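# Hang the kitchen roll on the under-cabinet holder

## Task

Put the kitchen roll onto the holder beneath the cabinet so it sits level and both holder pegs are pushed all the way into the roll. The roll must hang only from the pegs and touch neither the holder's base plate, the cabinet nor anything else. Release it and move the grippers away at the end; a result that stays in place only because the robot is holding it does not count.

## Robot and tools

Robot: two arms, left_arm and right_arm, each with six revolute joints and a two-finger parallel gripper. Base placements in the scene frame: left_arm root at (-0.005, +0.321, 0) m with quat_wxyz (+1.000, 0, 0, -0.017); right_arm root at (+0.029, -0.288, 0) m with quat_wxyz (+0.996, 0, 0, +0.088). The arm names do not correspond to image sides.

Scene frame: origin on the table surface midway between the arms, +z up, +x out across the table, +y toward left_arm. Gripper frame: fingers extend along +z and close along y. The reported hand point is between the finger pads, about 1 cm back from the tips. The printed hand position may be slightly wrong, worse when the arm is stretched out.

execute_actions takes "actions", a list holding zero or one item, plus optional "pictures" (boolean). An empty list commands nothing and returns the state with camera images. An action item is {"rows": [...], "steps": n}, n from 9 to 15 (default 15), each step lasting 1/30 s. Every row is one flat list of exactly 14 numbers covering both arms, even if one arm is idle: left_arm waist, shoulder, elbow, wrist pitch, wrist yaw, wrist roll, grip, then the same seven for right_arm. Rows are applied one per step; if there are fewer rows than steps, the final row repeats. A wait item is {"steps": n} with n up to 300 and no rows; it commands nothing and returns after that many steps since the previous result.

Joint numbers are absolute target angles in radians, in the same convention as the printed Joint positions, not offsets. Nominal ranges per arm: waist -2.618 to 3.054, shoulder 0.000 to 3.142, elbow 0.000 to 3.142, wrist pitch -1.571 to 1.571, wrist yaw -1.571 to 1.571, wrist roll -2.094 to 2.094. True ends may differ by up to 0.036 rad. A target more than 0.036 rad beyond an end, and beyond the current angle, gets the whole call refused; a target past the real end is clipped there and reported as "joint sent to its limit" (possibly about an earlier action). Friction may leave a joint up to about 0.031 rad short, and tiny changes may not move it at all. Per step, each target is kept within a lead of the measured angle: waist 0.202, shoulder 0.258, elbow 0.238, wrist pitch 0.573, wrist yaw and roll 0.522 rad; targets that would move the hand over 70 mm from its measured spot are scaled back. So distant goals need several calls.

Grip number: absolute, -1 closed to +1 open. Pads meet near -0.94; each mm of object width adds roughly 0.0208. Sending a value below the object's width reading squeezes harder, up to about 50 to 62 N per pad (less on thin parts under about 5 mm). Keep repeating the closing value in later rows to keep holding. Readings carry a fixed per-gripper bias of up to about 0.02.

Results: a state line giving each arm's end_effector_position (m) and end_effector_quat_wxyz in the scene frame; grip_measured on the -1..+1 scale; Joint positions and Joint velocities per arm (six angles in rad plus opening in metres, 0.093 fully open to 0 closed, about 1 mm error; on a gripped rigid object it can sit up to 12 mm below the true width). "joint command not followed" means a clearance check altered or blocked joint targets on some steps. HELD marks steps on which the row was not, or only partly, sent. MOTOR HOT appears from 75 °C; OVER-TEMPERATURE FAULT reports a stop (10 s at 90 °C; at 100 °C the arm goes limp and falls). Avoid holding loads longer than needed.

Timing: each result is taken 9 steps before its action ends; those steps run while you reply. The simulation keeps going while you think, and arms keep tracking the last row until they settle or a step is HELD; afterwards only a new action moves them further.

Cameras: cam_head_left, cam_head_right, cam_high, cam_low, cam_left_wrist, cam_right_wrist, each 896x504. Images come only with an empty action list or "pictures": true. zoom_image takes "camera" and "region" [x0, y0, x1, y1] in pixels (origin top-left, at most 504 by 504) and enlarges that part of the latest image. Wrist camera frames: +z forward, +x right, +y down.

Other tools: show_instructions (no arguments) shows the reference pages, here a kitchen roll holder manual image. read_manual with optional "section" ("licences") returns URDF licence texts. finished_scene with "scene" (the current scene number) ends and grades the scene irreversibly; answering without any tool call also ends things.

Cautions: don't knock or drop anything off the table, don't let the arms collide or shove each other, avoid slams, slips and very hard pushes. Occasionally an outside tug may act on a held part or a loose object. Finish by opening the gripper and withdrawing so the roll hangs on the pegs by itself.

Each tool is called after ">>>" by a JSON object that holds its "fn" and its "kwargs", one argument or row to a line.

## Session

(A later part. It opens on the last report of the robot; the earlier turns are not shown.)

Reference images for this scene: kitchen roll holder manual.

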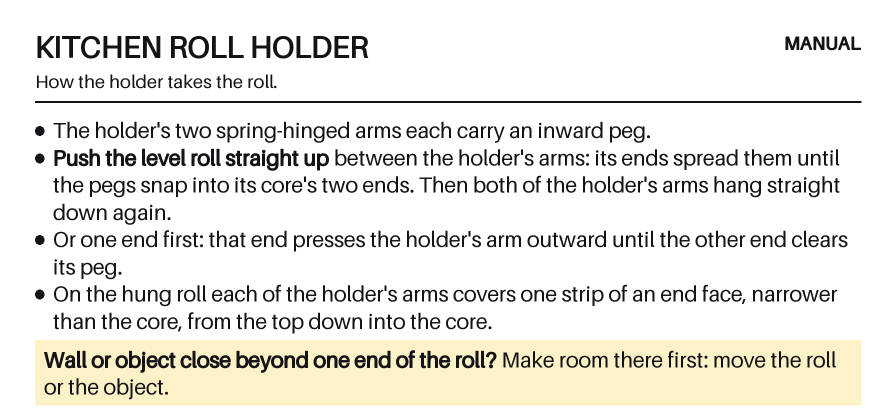

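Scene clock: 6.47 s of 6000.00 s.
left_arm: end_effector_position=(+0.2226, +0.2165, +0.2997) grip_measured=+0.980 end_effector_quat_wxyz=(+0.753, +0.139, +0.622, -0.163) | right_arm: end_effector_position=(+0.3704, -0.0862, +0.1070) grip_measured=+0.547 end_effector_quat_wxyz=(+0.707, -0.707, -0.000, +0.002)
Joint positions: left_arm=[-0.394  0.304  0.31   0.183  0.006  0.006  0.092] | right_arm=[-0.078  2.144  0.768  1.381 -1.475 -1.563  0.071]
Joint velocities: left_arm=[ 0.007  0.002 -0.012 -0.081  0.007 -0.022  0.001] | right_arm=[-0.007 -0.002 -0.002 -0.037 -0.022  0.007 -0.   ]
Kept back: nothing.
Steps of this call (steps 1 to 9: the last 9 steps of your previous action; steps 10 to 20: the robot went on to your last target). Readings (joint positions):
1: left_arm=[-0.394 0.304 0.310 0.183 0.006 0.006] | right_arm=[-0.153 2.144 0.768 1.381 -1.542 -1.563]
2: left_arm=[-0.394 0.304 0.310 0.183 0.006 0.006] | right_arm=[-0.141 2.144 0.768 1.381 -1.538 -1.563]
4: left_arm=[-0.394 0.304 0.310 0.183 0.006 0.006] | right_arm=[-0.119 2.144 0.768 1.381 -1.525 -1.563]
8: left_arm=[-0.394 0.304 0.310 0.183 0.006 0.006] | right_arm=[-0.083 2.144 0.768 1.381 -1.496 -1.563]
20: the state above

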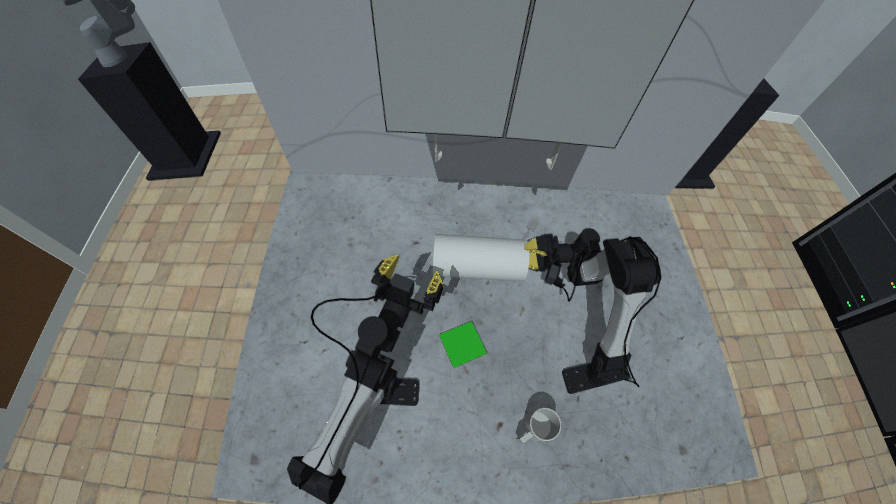

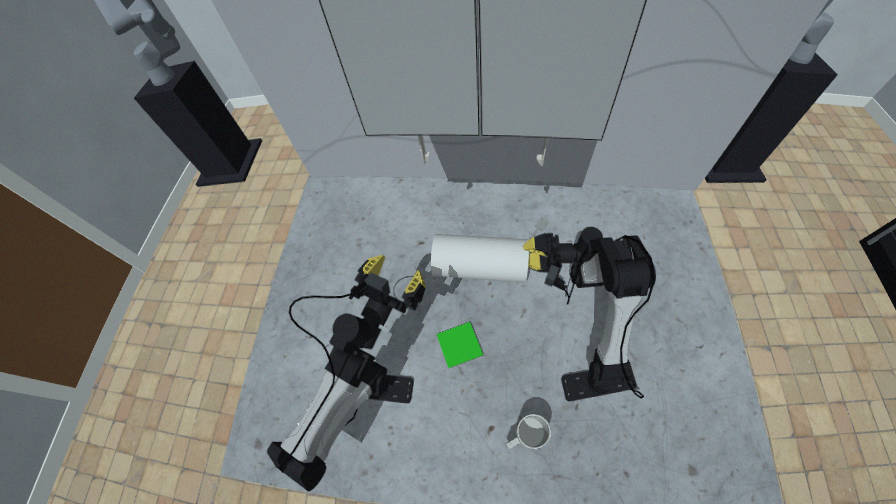

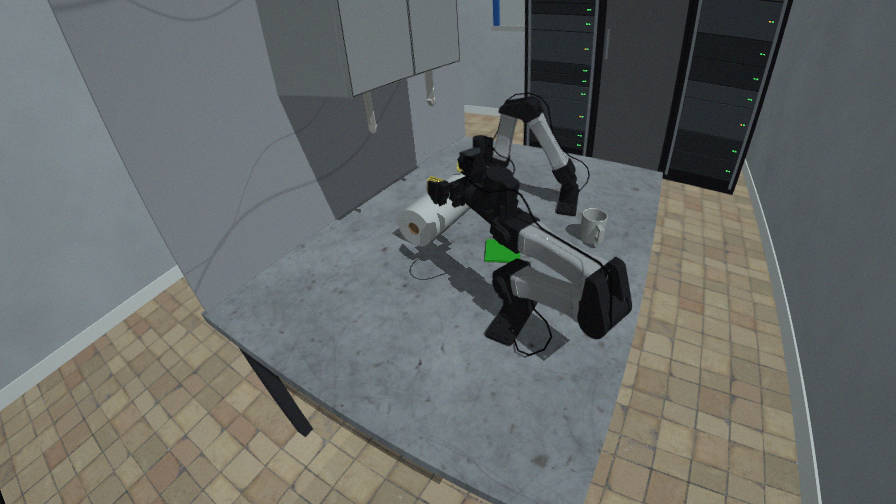

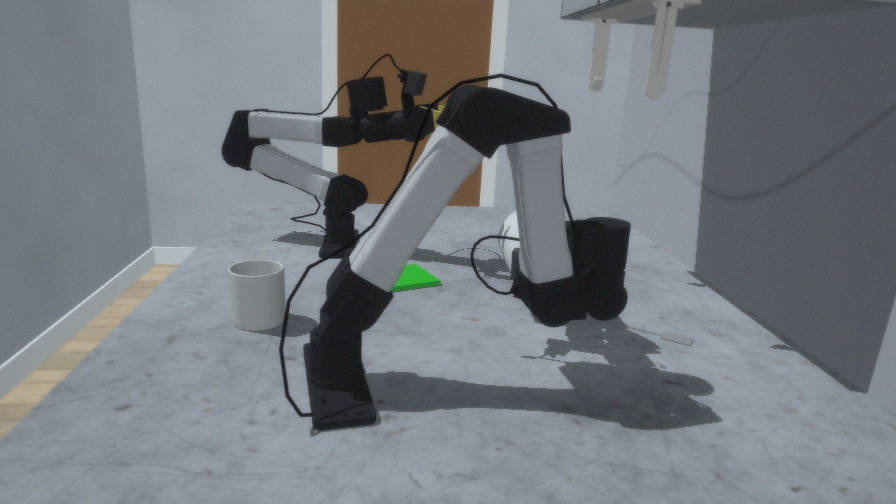

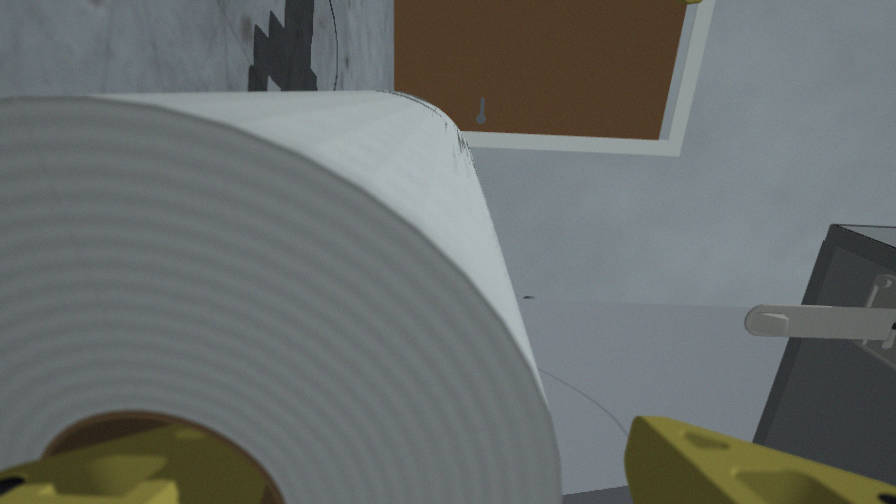

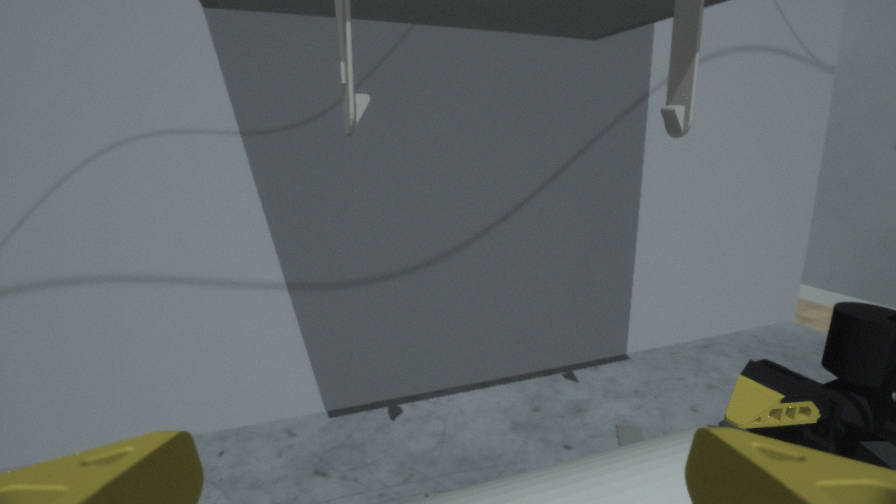

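>>> {"fn": "execute_actions", "kwargs": {
  "actions": [
    {"rows":[[-0.4,0.3,0.3,0.2,0,0,1,-0.074,2.128,0.745,1.39,-1.467,-1.57,0.4],[-0.4,0.3,0.3,0.2,0,0,1,-0.074,2.128,0.745,1.39,-1.467,-1.57,0.28],[-0.4,0.3,0.3,0.2,0,0,1,-0.074,2.128,0.745,1.39,-1.467,-1.57,0.16],[-0.4,0.3,0.3,0.2,0,0,1,-0.074,2.128,0.745,1.39,-1.467,-1.57,0.05],[-0.4,0.3,0.3,0.2,0,0,1,-0.074,2.128,0.745,1.39,-1.467,-1.57,-0.05],[-0.4,0.3,0.3,0.2,0,0,1,-0.074,2.128,0.745,1.39,-1.467,-1.57,-0.15],[-0.4,0.3,0.3,0.2,0,0,1,-0.074,2.128,0.745,1.39,-1.467,-1.57,-0.35]],"steps":12}
  ]
}}

>>> {"fn": "execute_actions", "kwargs": {
  "actions": [
    {"rows":[[-0.4,0.3,0.3,0.2,0,0,1,-0.074,2.115,0.78,1.37,-1.467,-1.57,-0.35],[-0.4,0.3,0.3,0.2,0,0,1,-0.074,2.1,0.78,1.355,-1.467,-1.57,-0.35],[-0.4,0.3,0.3,0.2,0,0,1,-0.074,2.085,0.78,1.34,-1.467,-1.57,-0.35],[-0.4,0.3,0.3,0.2,0,0,1,-0.074,2.07,0.79,1.32,-1.467,-1.57,-0.35],[-0.4,0.3,0.3,0.2,0,0,1,-0.074,2.055,0.8,1.29,-1.467,-1.57,-0.35],[-0.4,0.3,0.3,0.2,0,0,1,-0.074,2.04,0.81,1.265,-1.467,-1.57,-0.35],[-0.4,0.3,0.3,0.2,0,0,1,-0.074,2.03,0.825,1.24,-1.467,-1.55,-0.35],[-0.4,0.3,0.3,0.2,0,0,1,-0.074,2.02,0.84,1.215,-1.467,-1.52,-0.35],[-0.4,0.3,0.3,0.2,0,0,1,-0.074,2.01,0.86,1.185,-1.467,-1.48,-0.35],[-0.4,0.3,0.3,0.2,0,0,1,-0.074,2.0,0.88,1.155,-1.467,-1.43,-0.35],[-0.4,0.3,0.3,0.2,0,0,1,-0.074,2.0,0.905,1.13,-1.467,-1.38,-0.35],[-0.4,0.3,0.3,0.2,0,0,1,-0.074,2.0,0.93,1.105,-1.467,-1.33,-0.35],[-0.4,0.3,0.3,0.2,0,0,1,-0.074,2.0,0.96,1.075,-1.467,-1.28,-0.35],[-0.4,0.3,0.3,0.2,0,0,1,-0.074,2.005,0.99,1.05,-1.467,-1.23,-0.35],[-0.4,0.3,0.3,0.2,0,0,1,-0.074,2.01,1.02,1.025,-1.467,-1.18,-0.35]]}
  ]
}}

>>> {"fn": "execute_actions", "kwargs": {
  "actions": [
    {"rows":[[-0.4,0.3,0.3,0.2,0,0,1,-0.078,2.018,1.05,1.0,-1.47,-1.13,-0.35],[-0.4,0.3,0.3,0.2,0,0,1,-0.082,2.026,1.08,0.978,-1.473,-1.08,-0.35],[-0.4,0.3,0.3,0.2,0,0,1,-0.086,2.034,1.11,0.956,-1.476,-1.03,-0.35],[-0.4,0.3,0.3,0.2,0,0,1,-0.09,2.042,1.14,0.934,-1.479,-0.98,-0.35],[-0.4,0.3,0.3,0.2,0,0,1,-0.094,2.05,1.17,0.912,-1.482,-0.93,-0.35],[-0.4,0.3,0.3,0.2,0,0,1,-0.098,2.058,1.2,0.89,-1.485,-0.88,-0.35],[-0.4,0.3,0.3,0.2,0,0,1,-0.102,2.066,1.23,0.868,-1.488,-0.83,-0.35],[-0.4,0.3,0.3,0.2,0,0,1,-0.106,2.074,1.26,0.846,-1.491,-0.78,-0.35],[-0.4,0.3,0.3,0.2,0,0,1,-0.11,2.082,1.29,0.824,-1.494,-0.73,-0.35],[-0.4,0.3,0.3,0.2,0,0,1,-0.114,2.09,1.32,0.802,-1.497,-0.68,-0.35],[-0.4,0.3,0.3,0.2,0,0,1,-0.118,2.098,1.35,0.78,-1.5,-0.63,-0.35],[-0.4,0.3,0.3,0.2,0,0,1,-0.122,2.106,1.38,0.758,-1.503,-0.58,-0.35],[-0.4,0.3,0.3,0.2,0,0,1,-0.126,2.114,1.41,0.736,-1.506,-0.53,-0.35],[-0.4,0.3,0.3,0.2,0,0,1,-0.13,2.122,1.44,0.714,-1.51,-0.48,-0.35],[-0.4,0.3,0.3,0.2,0,0,1,-0.133,2.13,1.47,0.692,-1.51,-0.43,-0.35]]}
  ]
}}

>>> {"fn": "execute_actions", "kwargs": {
  "actions": [
    {"rows":[[-0.4,0.3,0.3,0.2,0,0,1,-0.133,2.138,1.5,0.67,-1.51,-0.38,-0.35],[-0.4,0.3,0.3,0.2,0,0,1,-0.133,2.146,1.53,0.648,-1.51,-0.33,-0.35],[-0.4,0.3,0.3,0.2,0,0,1,-0.133,2.154,1.56,0.626,-1.51,-0.28,-0.35],[-0.4,0.3,0.3,0.2,0,0,1,-0.133,2.162,1.59,0.604,-1.51,-0.23,-0.35],[-0.4,0.3,0.3,0.2,0,0,1,-0.133,2.17,1.62,0.582,-1.51,-0.18,-0.35],[-0.4,0.3,0.3,0.2,0,0,1,-0.133,2.178,1.65,0.56,-1.51,-0.13,-0.35],[-0.4,0.3,0.3,0.2,0,0,1,-0.133,2.186,1.68,0.538,-1.51,-0.08,-0.35],[-0.4,0.3,0.3,0.2,0,0,1,-0.133,2.194,1.71,0.516,-1.51,-0.04,-0.35],[-0.4,0.3,0.3,0.2,0,0,1,-0.133,2.2,1.735,0.49,-1.51,0,-0.35],[-0.4,0.3,0.3,0.2,0,0,1,-0.133,2.205,1.755,0.47,-1.51,0,-0.35],[-0.4,0.3,0.3,0.2,0,0,1,-0.133,2.21,1.775,0.455,-1.51,0,-0.35],[-0.4,0.3,0.3,0.2,0,0,1,-0.133,2.212,1.79,0.44,-1.51,0,-0.35],[-0.4,0.3,0.3,0.2,0,0,1,-0.133,2.215,1.8,0.43,-1.51,0,-0.35],[-0.4,0.3,0.3,0.2,0,0,1,-0.133,2.215,1.808,0.42,-1.51,0,-0.35]]}
  ]
}}

>>> {"fn": "execute_actions", "kwargs": {
  "actions": [
    {"steps":22}
  ],
  "pictures": true
}}

Scene clock: 9.73 s of 6000.00 s.
left_arm: end_effector_position=(+0.2226, +0.2165, +0.2997) grip_measured=+0.980 end_effector_quat_wxyz=(+0.753, +0.139, +0.622, -0.163) | right_arm: end_effector_position=(+0.3708, -0.0862, +0.1070) grip_measured=+0.219 end_effector_quat_wxyz=(+0.707, -0.707, +0.001, +0.001)
Joint positions: left_arm=[-0.394  0.304  0.31   0.183  0.006  0.006  0.092] | right_arm=[-0.078  2.144  0.768  1.381 -1.473 -1.563  0.056]
Joint velocities: left_arm=[-0.002 -0.002 -0.012 -0.051 -0.081 -0.051 -0.   ] | right_arm=[-0.002  0.002  0.012  0.022 -0.022  0.007 -0.118]
Steps of this call (steps 1 to 15: the robot went on to your last target; steps 16 to 90: nothing new was sent; then 0.17 s passed at rest; steps 91 to 93: the first 3 steps of this action). Readings (joint positions):
91: left_arm=[-0.394 0.304 0.310 0.183 0.006 0.006] | right_arm=[-0.078 2.144 0.768 1.381 -1.473 -1.563]
92: left_arm=[-0.394 0.304 0.310 0.183 0.006 0.006] | right_arm=[-0.078 2.144 0.768 1.381 -1.473 -1.563]
93: the state above

Scene clock: 10.23 s of 6000.00 s.
left_arm: end_effector_position=(+0.2226, +0.2165, +0.2997) grip_measured=+0.980 end_effector_quat_wxyz=(+0.753, +0.139, +0.622, -0.163) | right_arm: end_effector_position=(+0.3717, -0.0862, +0.1180) grip_measured=-0.254 end_effector_quat_wxyz=(+0.707, -0.707, +0.006, +0.004)
Joint positions: left_arm=[-0.394  0.304  0.31   0.183  0.006  0.006  0.092] | right_arm=[-0.078  2.096  0.769  1.32  -1.47  -1.564  0.033]
Joint velocities: left_arm=[ 0.007 -0.002 -0.002 -0.037  0.037  0.022  0.001] | right_arm=[-0.012 -0.442  0.056 -0.593 -0.095  0.022 -0.   ]
Steps of this call (steps 1 to 9: the last 9 steps of your previous action; steps 10 to 15: the first 6 steps of this action). Readings (joint positions):
10: left_arm=[-0.394 0.304 0.310 0.183 0.006 0.006] | right_arm=[-0.078 2.144 0.768 1.381 -1.470 -1.564]
11: left_arm=[-0.394 0.304 0.310 0.183 0.006 0.006] | right_arm=[-0.078 2.141 0.768 1.375 -1.470 -1.564]
13: left_arm=[-0.394 0.304 0.310 0.183 0.006 0.006] | right_arm=[-0.078 2.124 0.768 1.353 -1.470 -1.564]
15: the state above

Scene clock: 10.73 s of 6000.00 s.
left_arm: end_effector_position=(+0.2226, +0.2165, +0.2997) grip_measured=+0.980 end_effector_quat_wxyz=(+0.753, +0.139, +0.622, -0.163) | right_arm: end_effector_position=(+0.4363, -0.0807, +0.2003) grip_measured=-0.254 end_effector_quat_wxyz=(+0.694, -0.690, +0.145, +0.148)
Joint positions: left_arm=[-0.394  0.304  0.31   0.183  0.006  0.006  0.092] | right_arm=[-0.08   2.032  1.125  0.978 -1.477 -1.082  0.033]
Joint velocities: left_arm=[ 0.002 -0.012 -0.002  0.081 -0.022 -0.037  0.001] | right_arm=[-0.046  0.129  0.916 -0.652 -0.022  1.311  0.001]
Steps of this call (steps 1 to 9: the last 9 steps of your previous action; steps 10 to 15: the first 6 steps of this action). Readings (joint positions):
10: left_arm=[-0.394 0.304 0.310 0.183 0.006 0.006] | right_arm=[-0.078 2.026 0.974 1.094 -1.471 -1.311]
11: left_arm=[-0.394 0.304 0.310 0.183 0.006 0.006] | right_arm=[-0.078 2.026 1.003 1.069 -1.472 -1.267]
13: left_arm=[-0.394 0.304 0.310 0.183 0.006 0.006] | right_arm=[-0.078 2.026 1.063 1.021 -1.473 -1.176]
15: the state above

Scene clock: 11.23 s of 6000.00 s.
left_arm: end_effector_position=(+0.2226, +0.2165, +0.2997) grip_measured=+0.980 end_effector_quat_wxyz=(+0.753, +0.139, +0.622, -0.163) | right_arm: end_effector_position=(+0.5090, -0.0974, +0.2543) grip_measured=-0.254 end_effector_quat_wxyz=(+0.597, -0.587, +0.392, +0.382)
Joint positions: left_arm=[-0.394  0.304  0.31   0.183  0.006  0.006  0.092] | right_arm=[-0.129  2.156  1.573  0.648 -1.504 -0.348  0.033]
Joint velocities: left_arm=[-0.012  0.007  0.007  0.007  0.007 -0.051  0.001] | right_arm=[-0.007  0.212  0.882 -0.593 -0.022  1.326 -0.   ]
Steps of this call (steps 1 to 9: the last 9 steps of your previous action; steps 10 to 15: the first 6 steps of this action). Readings (joint positions):
10: left_arm=[-0.394 0.304 0.310 0.183 0.006 0.006] | right_arm=[-0.123 2.116 1.423 0.758 -1.500 -0.595]
11: left_arm=[-0.394 0.304 0.310 0.183 0.006 0.006] | right_arm=[-0.126 2.124 1.452 0.735 -1.502 -0.546]
13: left_arm=[-0.394 0.304 0.310 0.183 0.006 0.006] | right_arm=[-0.128 2.141 1.512 0.692 -1.503 -0.448]
15: the state above

Scene clock: 11.97 s of 6000.00 s.
left_arm: end_effector_position=(+0.2226, +0.2165, +0.2997) grip_measured=+0.980 end_effector_quat_wxyz=(+0.753, +0.139, +0.622, -0.163) | right_arm: end_effector_position=(+0.5287, -0.0965, +0.2842) grip_measured=-0.254 end_effector_quat_wxyz=(+0.511, -0.502, +0.497, +0.489)
Joint positions: left_arm=[-0.394  0.304  0.31   0.183  0.006  0.006  0.092] | right_arm=[-0.129  2.198  1.783  0.426 -1.507 -0.017  0.033]
Joint velocities: left_arm=[ 0.007  0.027  0.002 -0.051  0.037 -0.007 -0.001] | right_arm=[-0.007 -0.017 -0.002  0.007 -0.081  0.037 -0.001]
Kept back: nothing.
Steps of this call (steps 1 to 9: the last 9 steps of your previous action; steps 10 to 22: the robot went on to your last target). Readings (joint positions):
1: left_arm=[-0.394 0.304 0.310 0.183 0.006 0.006] | right_arm=[-0.129 2.164 1.603 0.627 -1.506 -0.299]
2: left_arm=[-0.394 0.304 0.310 0.183 0.006 0.006] | right_arm=[-0.129 2.171 1.633 0.605 -1.506 -0.251]
4: left_arm=[-0.394 0.304 0.310 0.183 0.006 0.006] | right_arm=[-0.129 2.184 1.690 0.562 -1.506 -0.166]
8: left_arm=[-0.394 0.304 0.310 0.183 0.006 0.006] | right_arm=[-0.129 2.198 1.765 0.491 -1.506 -0.075]
22: the state above

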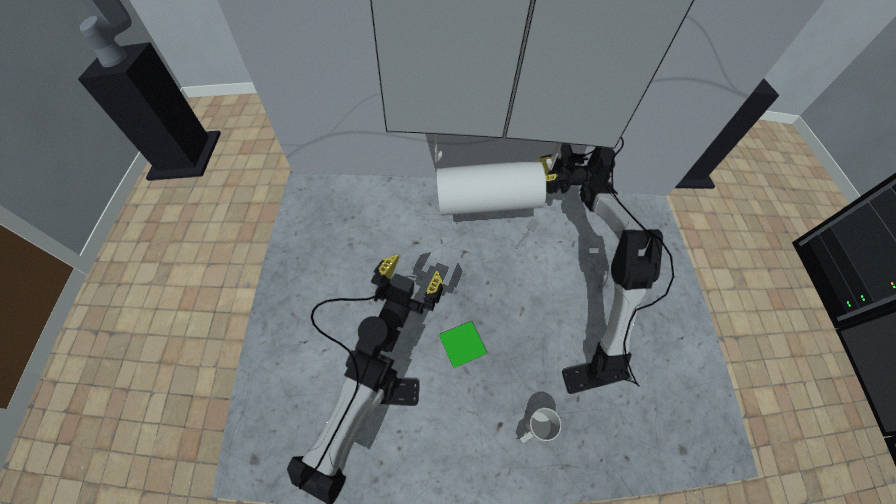

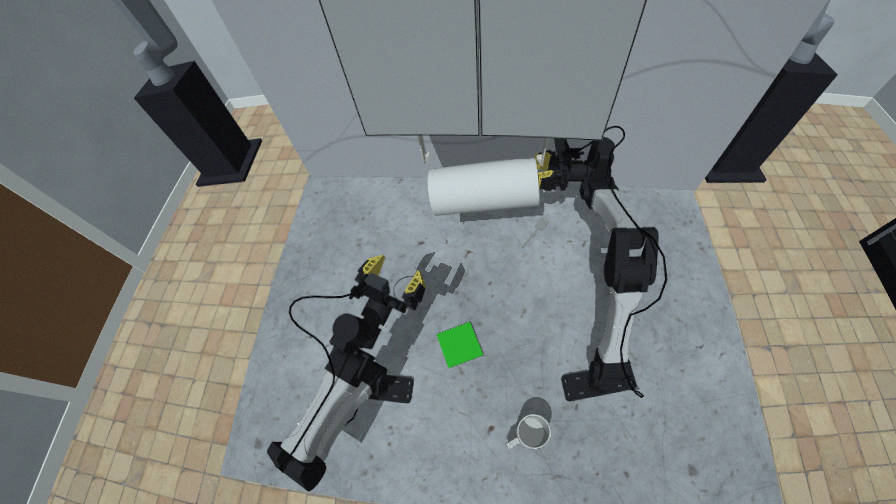

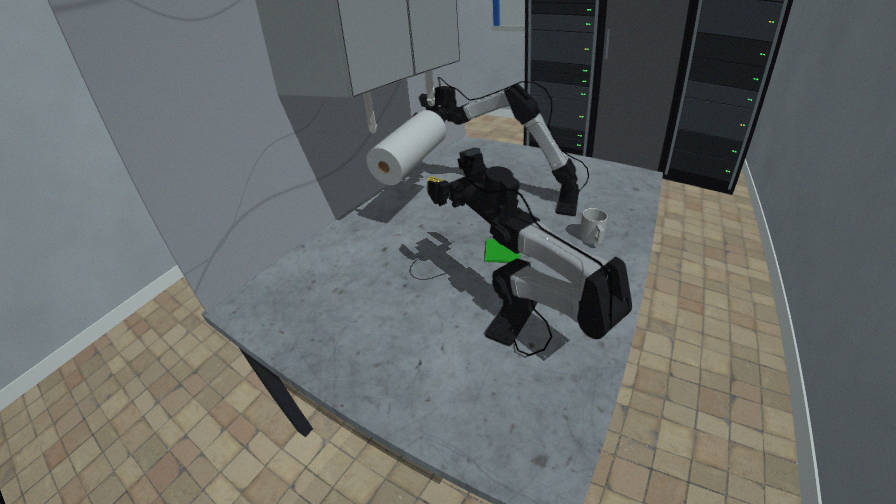

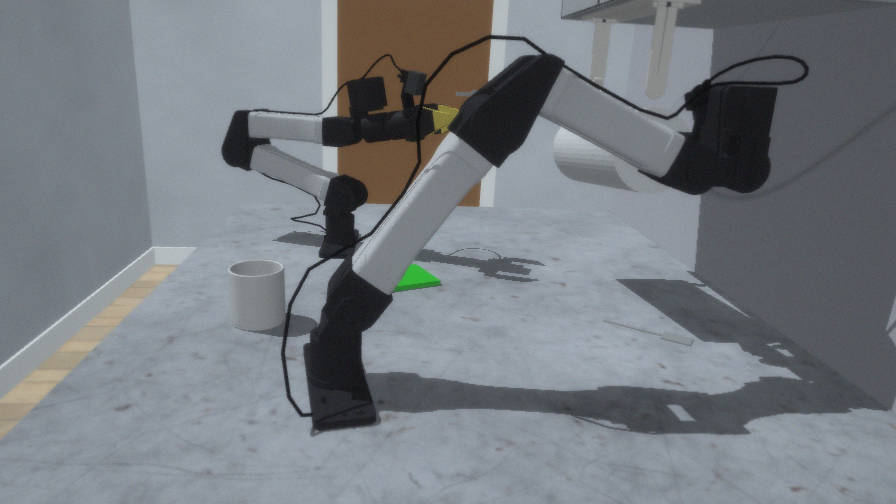

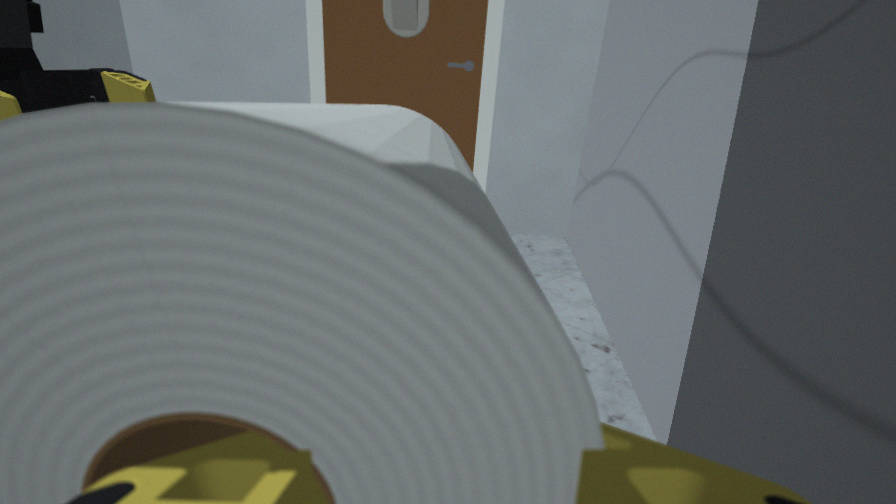

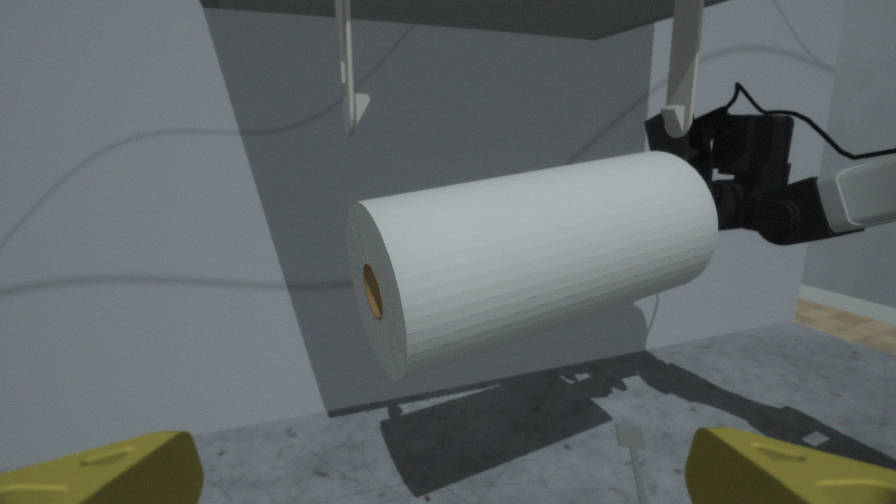

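>>> {"fn": "execute_actions", "kwargs": {
  "actions": [
    {"rows":[[-0.614,1.2,0.4,0.6,-0.6,0.22,1,-0.13,2.22,1.825,0.41,-1.5,0,-0.35],[-0.614,1.2,0.4,0.6,-0.6,0.22,1,-0.13,2.223,1.84,0.4,-1.495,0,-0.35],[-0.614,1.2,0.4,0.6,-0.6,0.22,1,-0.13,2.226,1.855,0.385,-1.49,0,-0.35],[-0.614,1.2,0.4,0.6,-0.6,0.22,1,-0.13,2.229,1.87,0.37,-1.485,0,-0.35],[-0.614,1.2,0.4,0.6,-0.6,0.22,1,-0.13,2.232,1.888,0.36,-1.48,0,-0.35]]}
  ]
}}

>>> {"fn": "execute_actions", "kwargs": {
  "actions": [
    {"rows":[[-0.614,1.3,0.4,0.75,-0.6,0.22,1,-0.13,2.232,1.888,0.36,-1.48,0,-0.35],[-0.614,1.37,0.41,0.85,-0.6,0.22,1,-0.13,2.232,1.888,0.36,-1.48,0,-0.35],[-0.614,1.44,0.42,0.95,-0.6,0.22,1,-0.13,2.232,1.888,0.36,-1.48,0,-0.35],[-0.614,1.51,0.43,1.04,-0.6,0.22,1,-0.13,2.232,1.888,0.36,-1.48,0,-0.35],[-0.614,1.58,0.44,1.12,-0.6,0.22,1,-0.13,2.232,1.888,0.36,-1.48,0,-0.35],[-0.614,1.65,0.45,1.2,-0.6,0.22,1,-0.13,2.232,1.888,0.36,-1.48,0,-0.35],[-0.614,1.72,0.47,1.28,-0.6,0.22,1,-0.13,2.232,1.888,0.36,-1.48,0,-0.35],[-0.614,1.79,0.49,1.36,-0.6,0.22,1,-0.13,2.232,1.888,0.36,-1.48,0,-0.35],[-0.614,1.86,0.51,1.44,-0.6,0.22,1,-0.13,2.232,1.888,0.36,-1.48,0,-0.35],[-0.614,1.93,0.53,1.5,-0.6,0.22,1,-0.13,2.232,1.888,0.36,-1.48,0,-0.35],[-0.614,2.0,0.56,1.55,-0.6,0.22,1,-0.13,2.232,1.888,0.36,-1.48,0,-0.35],[-0.614,2.04,0.6,1.55,-0.6,0.22,1,-0.13,2.232,1.888,0.36,-1.48,0,-0.35],[-0.614,2.07,0.64,1.55,-0.6,0.22,1,-0.13,2.232,1.888,0.36,-1.48,0,-0.35],[-0.614,2.1,0.68,1.55,-0.6,0.22,1,-0.13,2.232,1.888,0.36,-1.48,0,-0.35],[-0.614,2.13,0.72,1.55,-0.6,0.22,1,-0.13,2.232,1.888,0.36,-1.48,0,-0.35]]}
  ]
}}

>>> {"fn": "execute_actions", "kwargs": {
  "actions": [
    {"rows":[[-0.614,2.15,0.76,1.55,-0.6,0.22,1,-0.13,2.232,1.888,0.36,-1.48,0,-0.35],[-0.614,2.17,0.8,1.55,-0.6,0.22,1,-0.13,2.232,1.888,0.36,-1.48,0,-0.35],[-0.614,2.19,0.84,1.55,-0.6,0.22,1,-0.13,2.232,1.888,0.36,-1.48,0,-0.35],[-0.614,2.21,0.88,1.55,-0.6,0.22,1,-0.13,2.232,1.888,0.36,-1.48,0,-0.35],[-0.614,2.23,0.92,1.55,-0.6,0.22,1,-0.13,2.232,1.888,0.36,-1.48,0,-0.35],[-0.614,2.25,0.96,1.55,-0.6,0.22,1,-0.13,2.232,1.888,0.36,-1.48,0,-0.35],[-0.614,2.27,1.0,1.55,-0.6,0.22,1,-0.13,2.232,1.888,0.36,-1.48,0,-0.35],[-0.614,2.29,1.04,1.55,-0.6,0.22,1,-0.13,2.232,1.888,0.36,-1.48,0,-0.35],[-0.614,2.31,1.08,1.55,-0.6,0.22,1,-0.13,2.232,1.888,0.36,-1.48,0,-0.35],[-0.614,2.33,1.12,1.55,-0.6,0.22,1,-0.13,2.232,1.888,0.36,-1.48,0,-0.35],[-0.614,2.35,1.155,1.55,-0.6,0.22,1,-0.13,2.232,1.888,0.36,-1.48,0,-0.35],[-0.614,2.37,1.185,1.55,-0.6,0.22,1,-0.13,2.232,1.888,0.36,-1.48,0,-0.35]]}
  ]
}}

>>> {"fn": "execute_actions", "kwargs": {
  "actions": [
    {"rows":[[-0.614,2.345,1.19,1.55,-0.6,0.23,1,-0.13,2.232,1.888,0.36,-1.48,0,-0.35],[-0.614,2.34,1.196,1.55,-0.6,0.24,1,-0.13,2.232,1.888,0.36,-1.48,0,-0.35],[-0.614,2.335,1.202,1.55,-0.6,0.25,1,-0.13,2.232,1.888,0.36,-1.48,0,-0.35],[-0.614,2.33,1.208,1.55,-0.6,0.26,1,-0.13,2.232,1.888,0.36,-1.48,0,-0.35],[-0.614,2.325,1.214,1.55,-0.6,0.27,1,-0.13,2.232,1.888,0.36,-1.48,0,-0.35],[-0.614,2.32,1.22,1.55,-0.6,0.28,1,-0.13,2.232,1.888,0.36,-1.48,0,-0.35],[-0.614,2.315,1.226,1.55,-0.6,0.29,1,-0.13,2.232,1.888,0.36,-1.48,0,-0.35],[-0.614,2.31,1.232,1.55,-0.6,0.3,1,-0.13,2.232,1.888,0.36,-1.48,0,-0.35],[-0.614,2.305,1.238,1.55,-0.6,0.31,1,-0.13,2.232,1.888,0.36,-1.48,0,-0.35],[-0.614,2.3,1.244,1.55,-0.6,0.31,1,-0.13,2.232,1.888,0.36,-1.48,0,-0.35],[-0.614,2.295,1.25,1.55,-0.6,0.31,1,-0.13,2.232,1.888,0.36,-1.48,0,-0.35],[-0.614,2.29,1.256,1.55,-0.6,0.31,1,-0.13,2.232,1.888,0.36,-1.48,0,-0.35],[-0.614,2.285,1.262,1.55,-0.6,0.31,1,-0.13,2.232,1.888,0.36,-1.48,0,-0.35]]}
  ]
}}

>>> {"fn": "execute_actions", "kwargs": {
  "actions": [
    {"steps":22}
  ],
  "pictures": true
}}

Scene clock: 15.13 s of 6000.00 s.
left_arm: end_effector_position=(+0.2828, +0.1930, +0.2982) grip_measured=+0.980 end_effector_quat_wxyz=(+0.751, +0.102, +0.651, -0.044) | right_arm: end_effector_position=(+0.5369, -0.0962, +0.2890) grip_measured=-0.254 end_effector_quat_wxyz=(+0.512, -0.499, +0.501, +0.488)
Joint positions: left_arm=[-0.606  0.78   0.406  0.519 -0.421  0.156  0.092] | right_arm=[-0.129  2.223  1.843  0.388 -1.498 -0.014  0.033]
Joint velocities: left_arm=[-0.066  2.547  0.1    0.93  -1.165  0.359 -0.001] | right_arm=[-0.017  0.071  0.295 -0.183  0.168 -0.022 -0.   ]
Steps of this call (steps 1 to 30: the robot went on to your last target; steps 31 to 89: nothing new was sent; steps 90 to 95: the first 6 steps of this action). Readings (joint positions):
90: left_arm=[-0.433 0.341 0.315 0.234 -0.079 0.039] | right_arm=[-0.129 2.199 1.785 0.421 -1.507 -0.014]
91: left_arm=[-0.503 0.424 0.338 0.308 -0.184 0.074] | right_arm=[-0.129 2.203 1.793 0.418 -1.507 -0.014]
93: left_arm=[-0.589 0.605 0.386 0.433 -0.327 0.124] | right_arm=[-0.129 2.214 1.817 0.404 -1.504 -0.014]
95: the state above

Scene clock: 15.63 s of 6000.00 s.
left_arm: end_effector_position=(+0.3567, +0.1687, +0.1474) grip_measured=+0.980 end_effector_quat_wxyz=(+0.645, +0.135, +0.747, +0.089) | right_arm: end_effector_position=(+0.5394, -0.0962, +0.2924) grip_measured=-0.254 end_effector_quat_wxyz=(+0.513, -0.495, +0.505, +0.487)
Joint positions: left_arm=[-0.606  1.516  0.421  0.908 -0.59   0.211  0.092] | right_arm=[-0.129  2.224  1.861  0.363 -1.487 -0.014  0.033]
Joint velocities: left_arm=[-0.017  2.161  0.266  2.     0.11   0.022 -0.   ] | right_arm=[-0.007 -0.007 -0.002  0.022  0.037  0.022 -0.   ]
Steps of this call (steps 1 to 9: the last 9 steps of your previous action; steps 10 to 15: the first 6 steps of this action). Readings (joint positions):
10: left_arm=[-0.606 1.229 0.395 0.582 -0.574 0.208] | right_arm=[-0.129 2.224 1.861 0.366 -1.488 -0.014]
11: left_arm=[-0.606 1.259 0.395 0.637 -0.580 0.209] | right_arm=[-0.129 2.224 1.861 0.365 -1.488 -0.014]
13: left_arm=[-0.606 1.370 0.405 0.770 -0.588 0.210] | right_arm=[-0.129 2.224 1.861 0.364 -1.487 -0.014]
15: the state above

Scene clock: 16.13 s of 6000.00 s.
left_arm: end_effector_position=(+0.4554, +0.0966, +0.1339) grip_measured=+0.980 end_effector_quat_wxyz=(+0.750, +0.053, +0.658, +0.033) | right_arm: end_effector_position=(+0.5395, -0.0962, +0.2923) grip_measured=-0.254 end_effector_quat_wxyz=(+0.512, -0.494, +0.506, +0.487)
Joint positions: left_arm=[-0.606  2.211  0.875  1.492 -0.598  0.214  0.092] | right_arm=[-0.129  2.224  1.861  0.362 -1.487 -0.014  0.033]
Joint velocities: left_arm=[-0.002  0.481  1.184  0.315 -0.007 -0.007 -0.001] | right_arm=[ 0.012 -0.007  0.002 -0.022 -0.007 -0.007  0.001]
Steps of this call (steps 1 to 9: the last 9 steps of your previous action; steps 10 to 15: the first 6 steps of this action). Readings (joint positions):
10: left_arm=[-0.606 2.115 0.667 1.421 -0.596 0.214] | right_arm=[-0.129 2.224 1.861 0.362 -1.487 -0.014]
11: left_arm=[-0.606 2.140 0.708 1.439 -0.596 0.214] | right_arm=[-0.129 2.224 1.861 0.362 -1.487 -0.014]
13: left_arm=[-0.606 2.178 0.791 1.468 -0.597 0.214] | right_arm=[-0.129 2.224 1.861 0.362 -1.487 -0.014]
15: the state above

Scene clock: 16.63 s of 6000.00 s.
left_arm: end_effector_position=(+0.4980, +0.0650, +0.1746) grip_measured=+0.980 end_effector_quat_wxyz=(+0.804, +0.013, +0.594, +0.009) | right_arm: end_effector_position=(+0.5395, -0.0962, +0.2923) grip_measured=-0.254 end_effector_quat_wxyz=(+0.512, -0.494, +0.506, +0.487)
Joint positions: left_arm=[-0.606  2.353  1.185  1.53  -0.598  0.243  0.092] | right_arm=[-0.129  2.224  1.861  0.362 -1.487 -0.014  0.033]
Joint velocities: left_arm=[-0.007 -0.085  0.159  0.022 -0.007  0.227  0.   ] | right_arm=[ 0.017 -0.012 -0.017  0.022 -0.037  0.022  0.   ]
Steps of this call (steps 1 to 9: the last 9 steps of your previous action; steps 10 to 15: the first 6 steps of this action). Readings (joint positions):
10: left_arm=[-0.606 2.357 1.163 1.528 -0.598 0.215] | right_arm=[-0.129 2.224 1.861 0.362 -1.487 -0.014]
11: left_arm=[-0.606 2.357 1.163 1.528 -0.598 0.218] | right_arm=[-0.129 2.224 1.861 0.362 -1.487 -0.014]
13: left_arm=[-0.606 2.356 1.173 1.530 -0.598 0.229] | right_arm=[-0.129 2.224 1.861 0.362 -1.487 -0.014]
15: the state above

Scene clock: 17.37 s of 6000.00 s.
left_arm: end_effector_position=(+0.4999, +0.0679, +0.2124) grip_measured=+0.980 end_effector_quat_wxyz=(+0.822, -0.005, +0.569, +0.020) | right_arm: end_effector_position=(+0.5395, -0.0962, +0.2923) grip_measured=-0.254 end_effector_quat_wxyz=(+0.509, -0.491, +0.509, +0.490)
Joint positions: left_arm=[-0.606  2.311  1.232  1.528 -0.623  0.29   0.092] | right_arm=[-0.129  2.224  1.861  0.362 -1.486 -0.002  0.033]
Joint velocities: left_arm=[-0.007  0.007 -0.007 -0.007  0.037 -0.022  0.001] | right_arm=[ 0.007 -0.002 -0.017 -0.037 -0.037 -0.066 -0.001]
Kept back: nothing.
Steps of this call (steps 1 to 9: the last 9 steps of your previous action; steps 10 to 22: the robot went on to your last target). Readings (joint positions):
1: left_arm=[-0.606 2.349 1.190 1.530 -0.598 0.251] | right_arm=[-0.129 2.224 1.861 0.362 -1.487 -0.014]
2: left_arm=[-0.606 2.344 1.197 1.530 -0.598 0.259] | right_arm=[-0.129 2.224 1.861 0.362 -1.487 -0.014]
4: left_arm=[-0.606 2.333 1.209 1.530 -0.599 0.273] | right_arm=[-0.129 2.224 1.861 0.362 -1.487 -0.014]
8: left_arm=[-0.606 2.314 1.229 1.530 -0.614 0.285] | right_arm=[-0.129 2.224 1.861 0.362 -1.486 -0.008]
22: the state above

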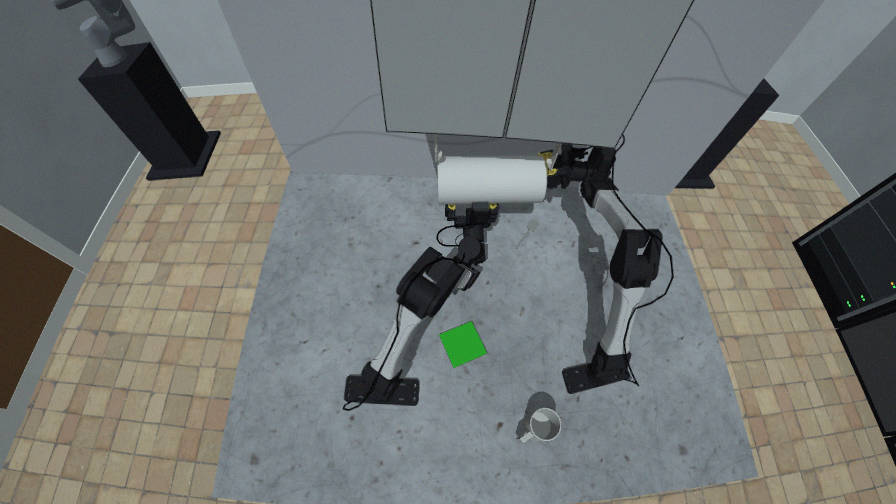

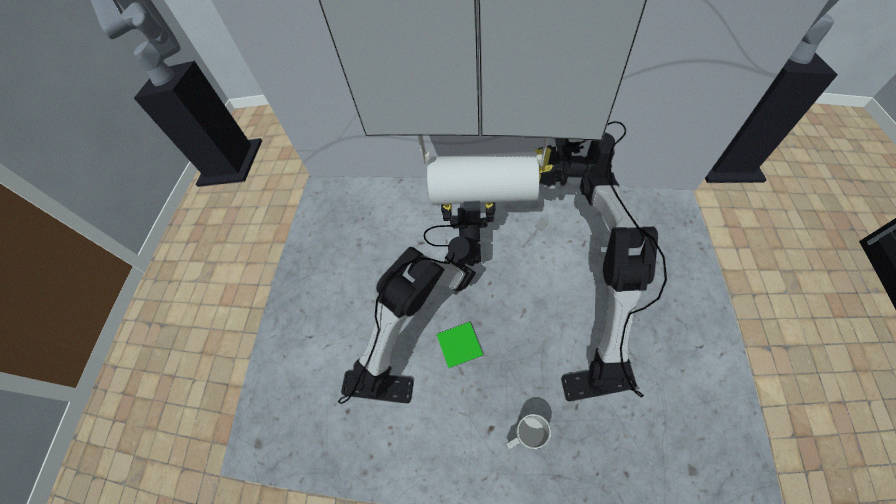

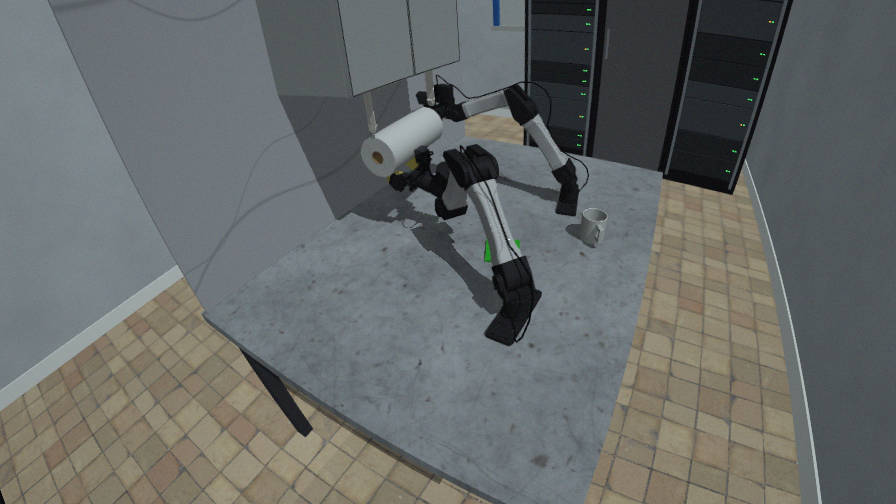

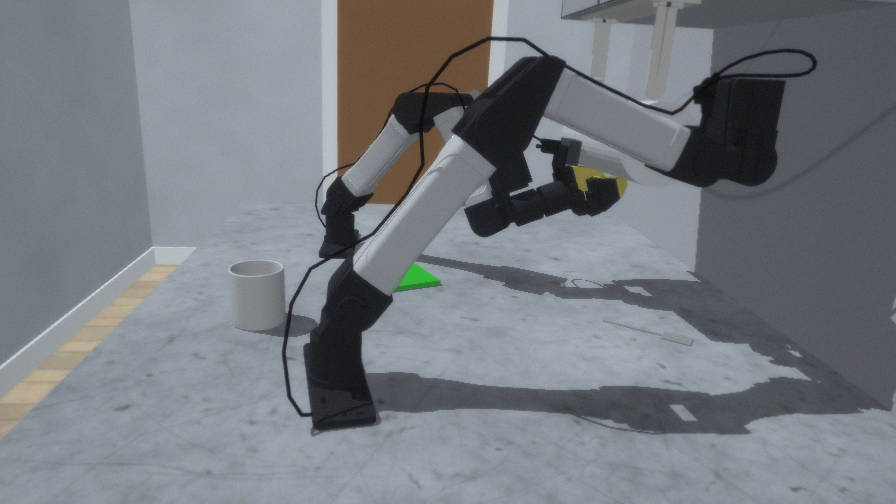

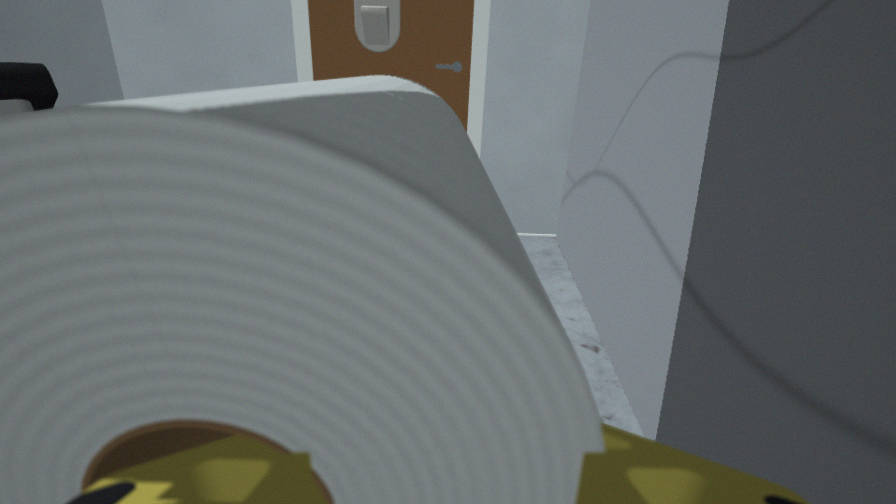

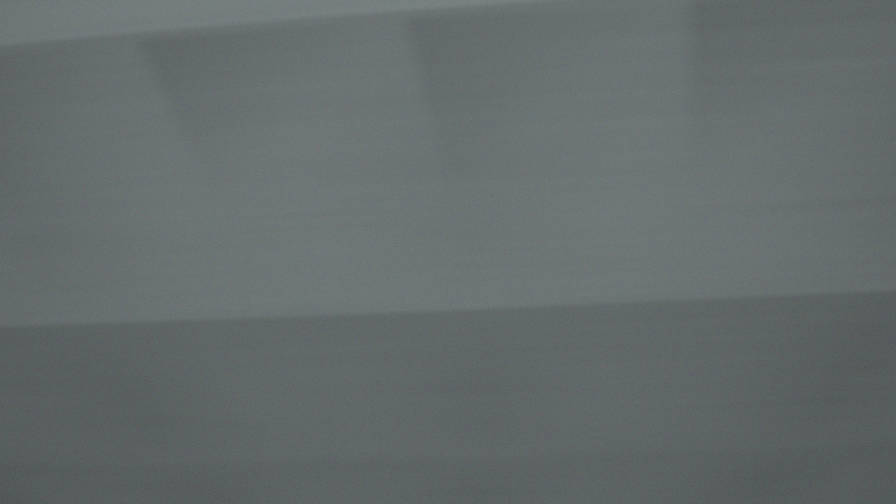

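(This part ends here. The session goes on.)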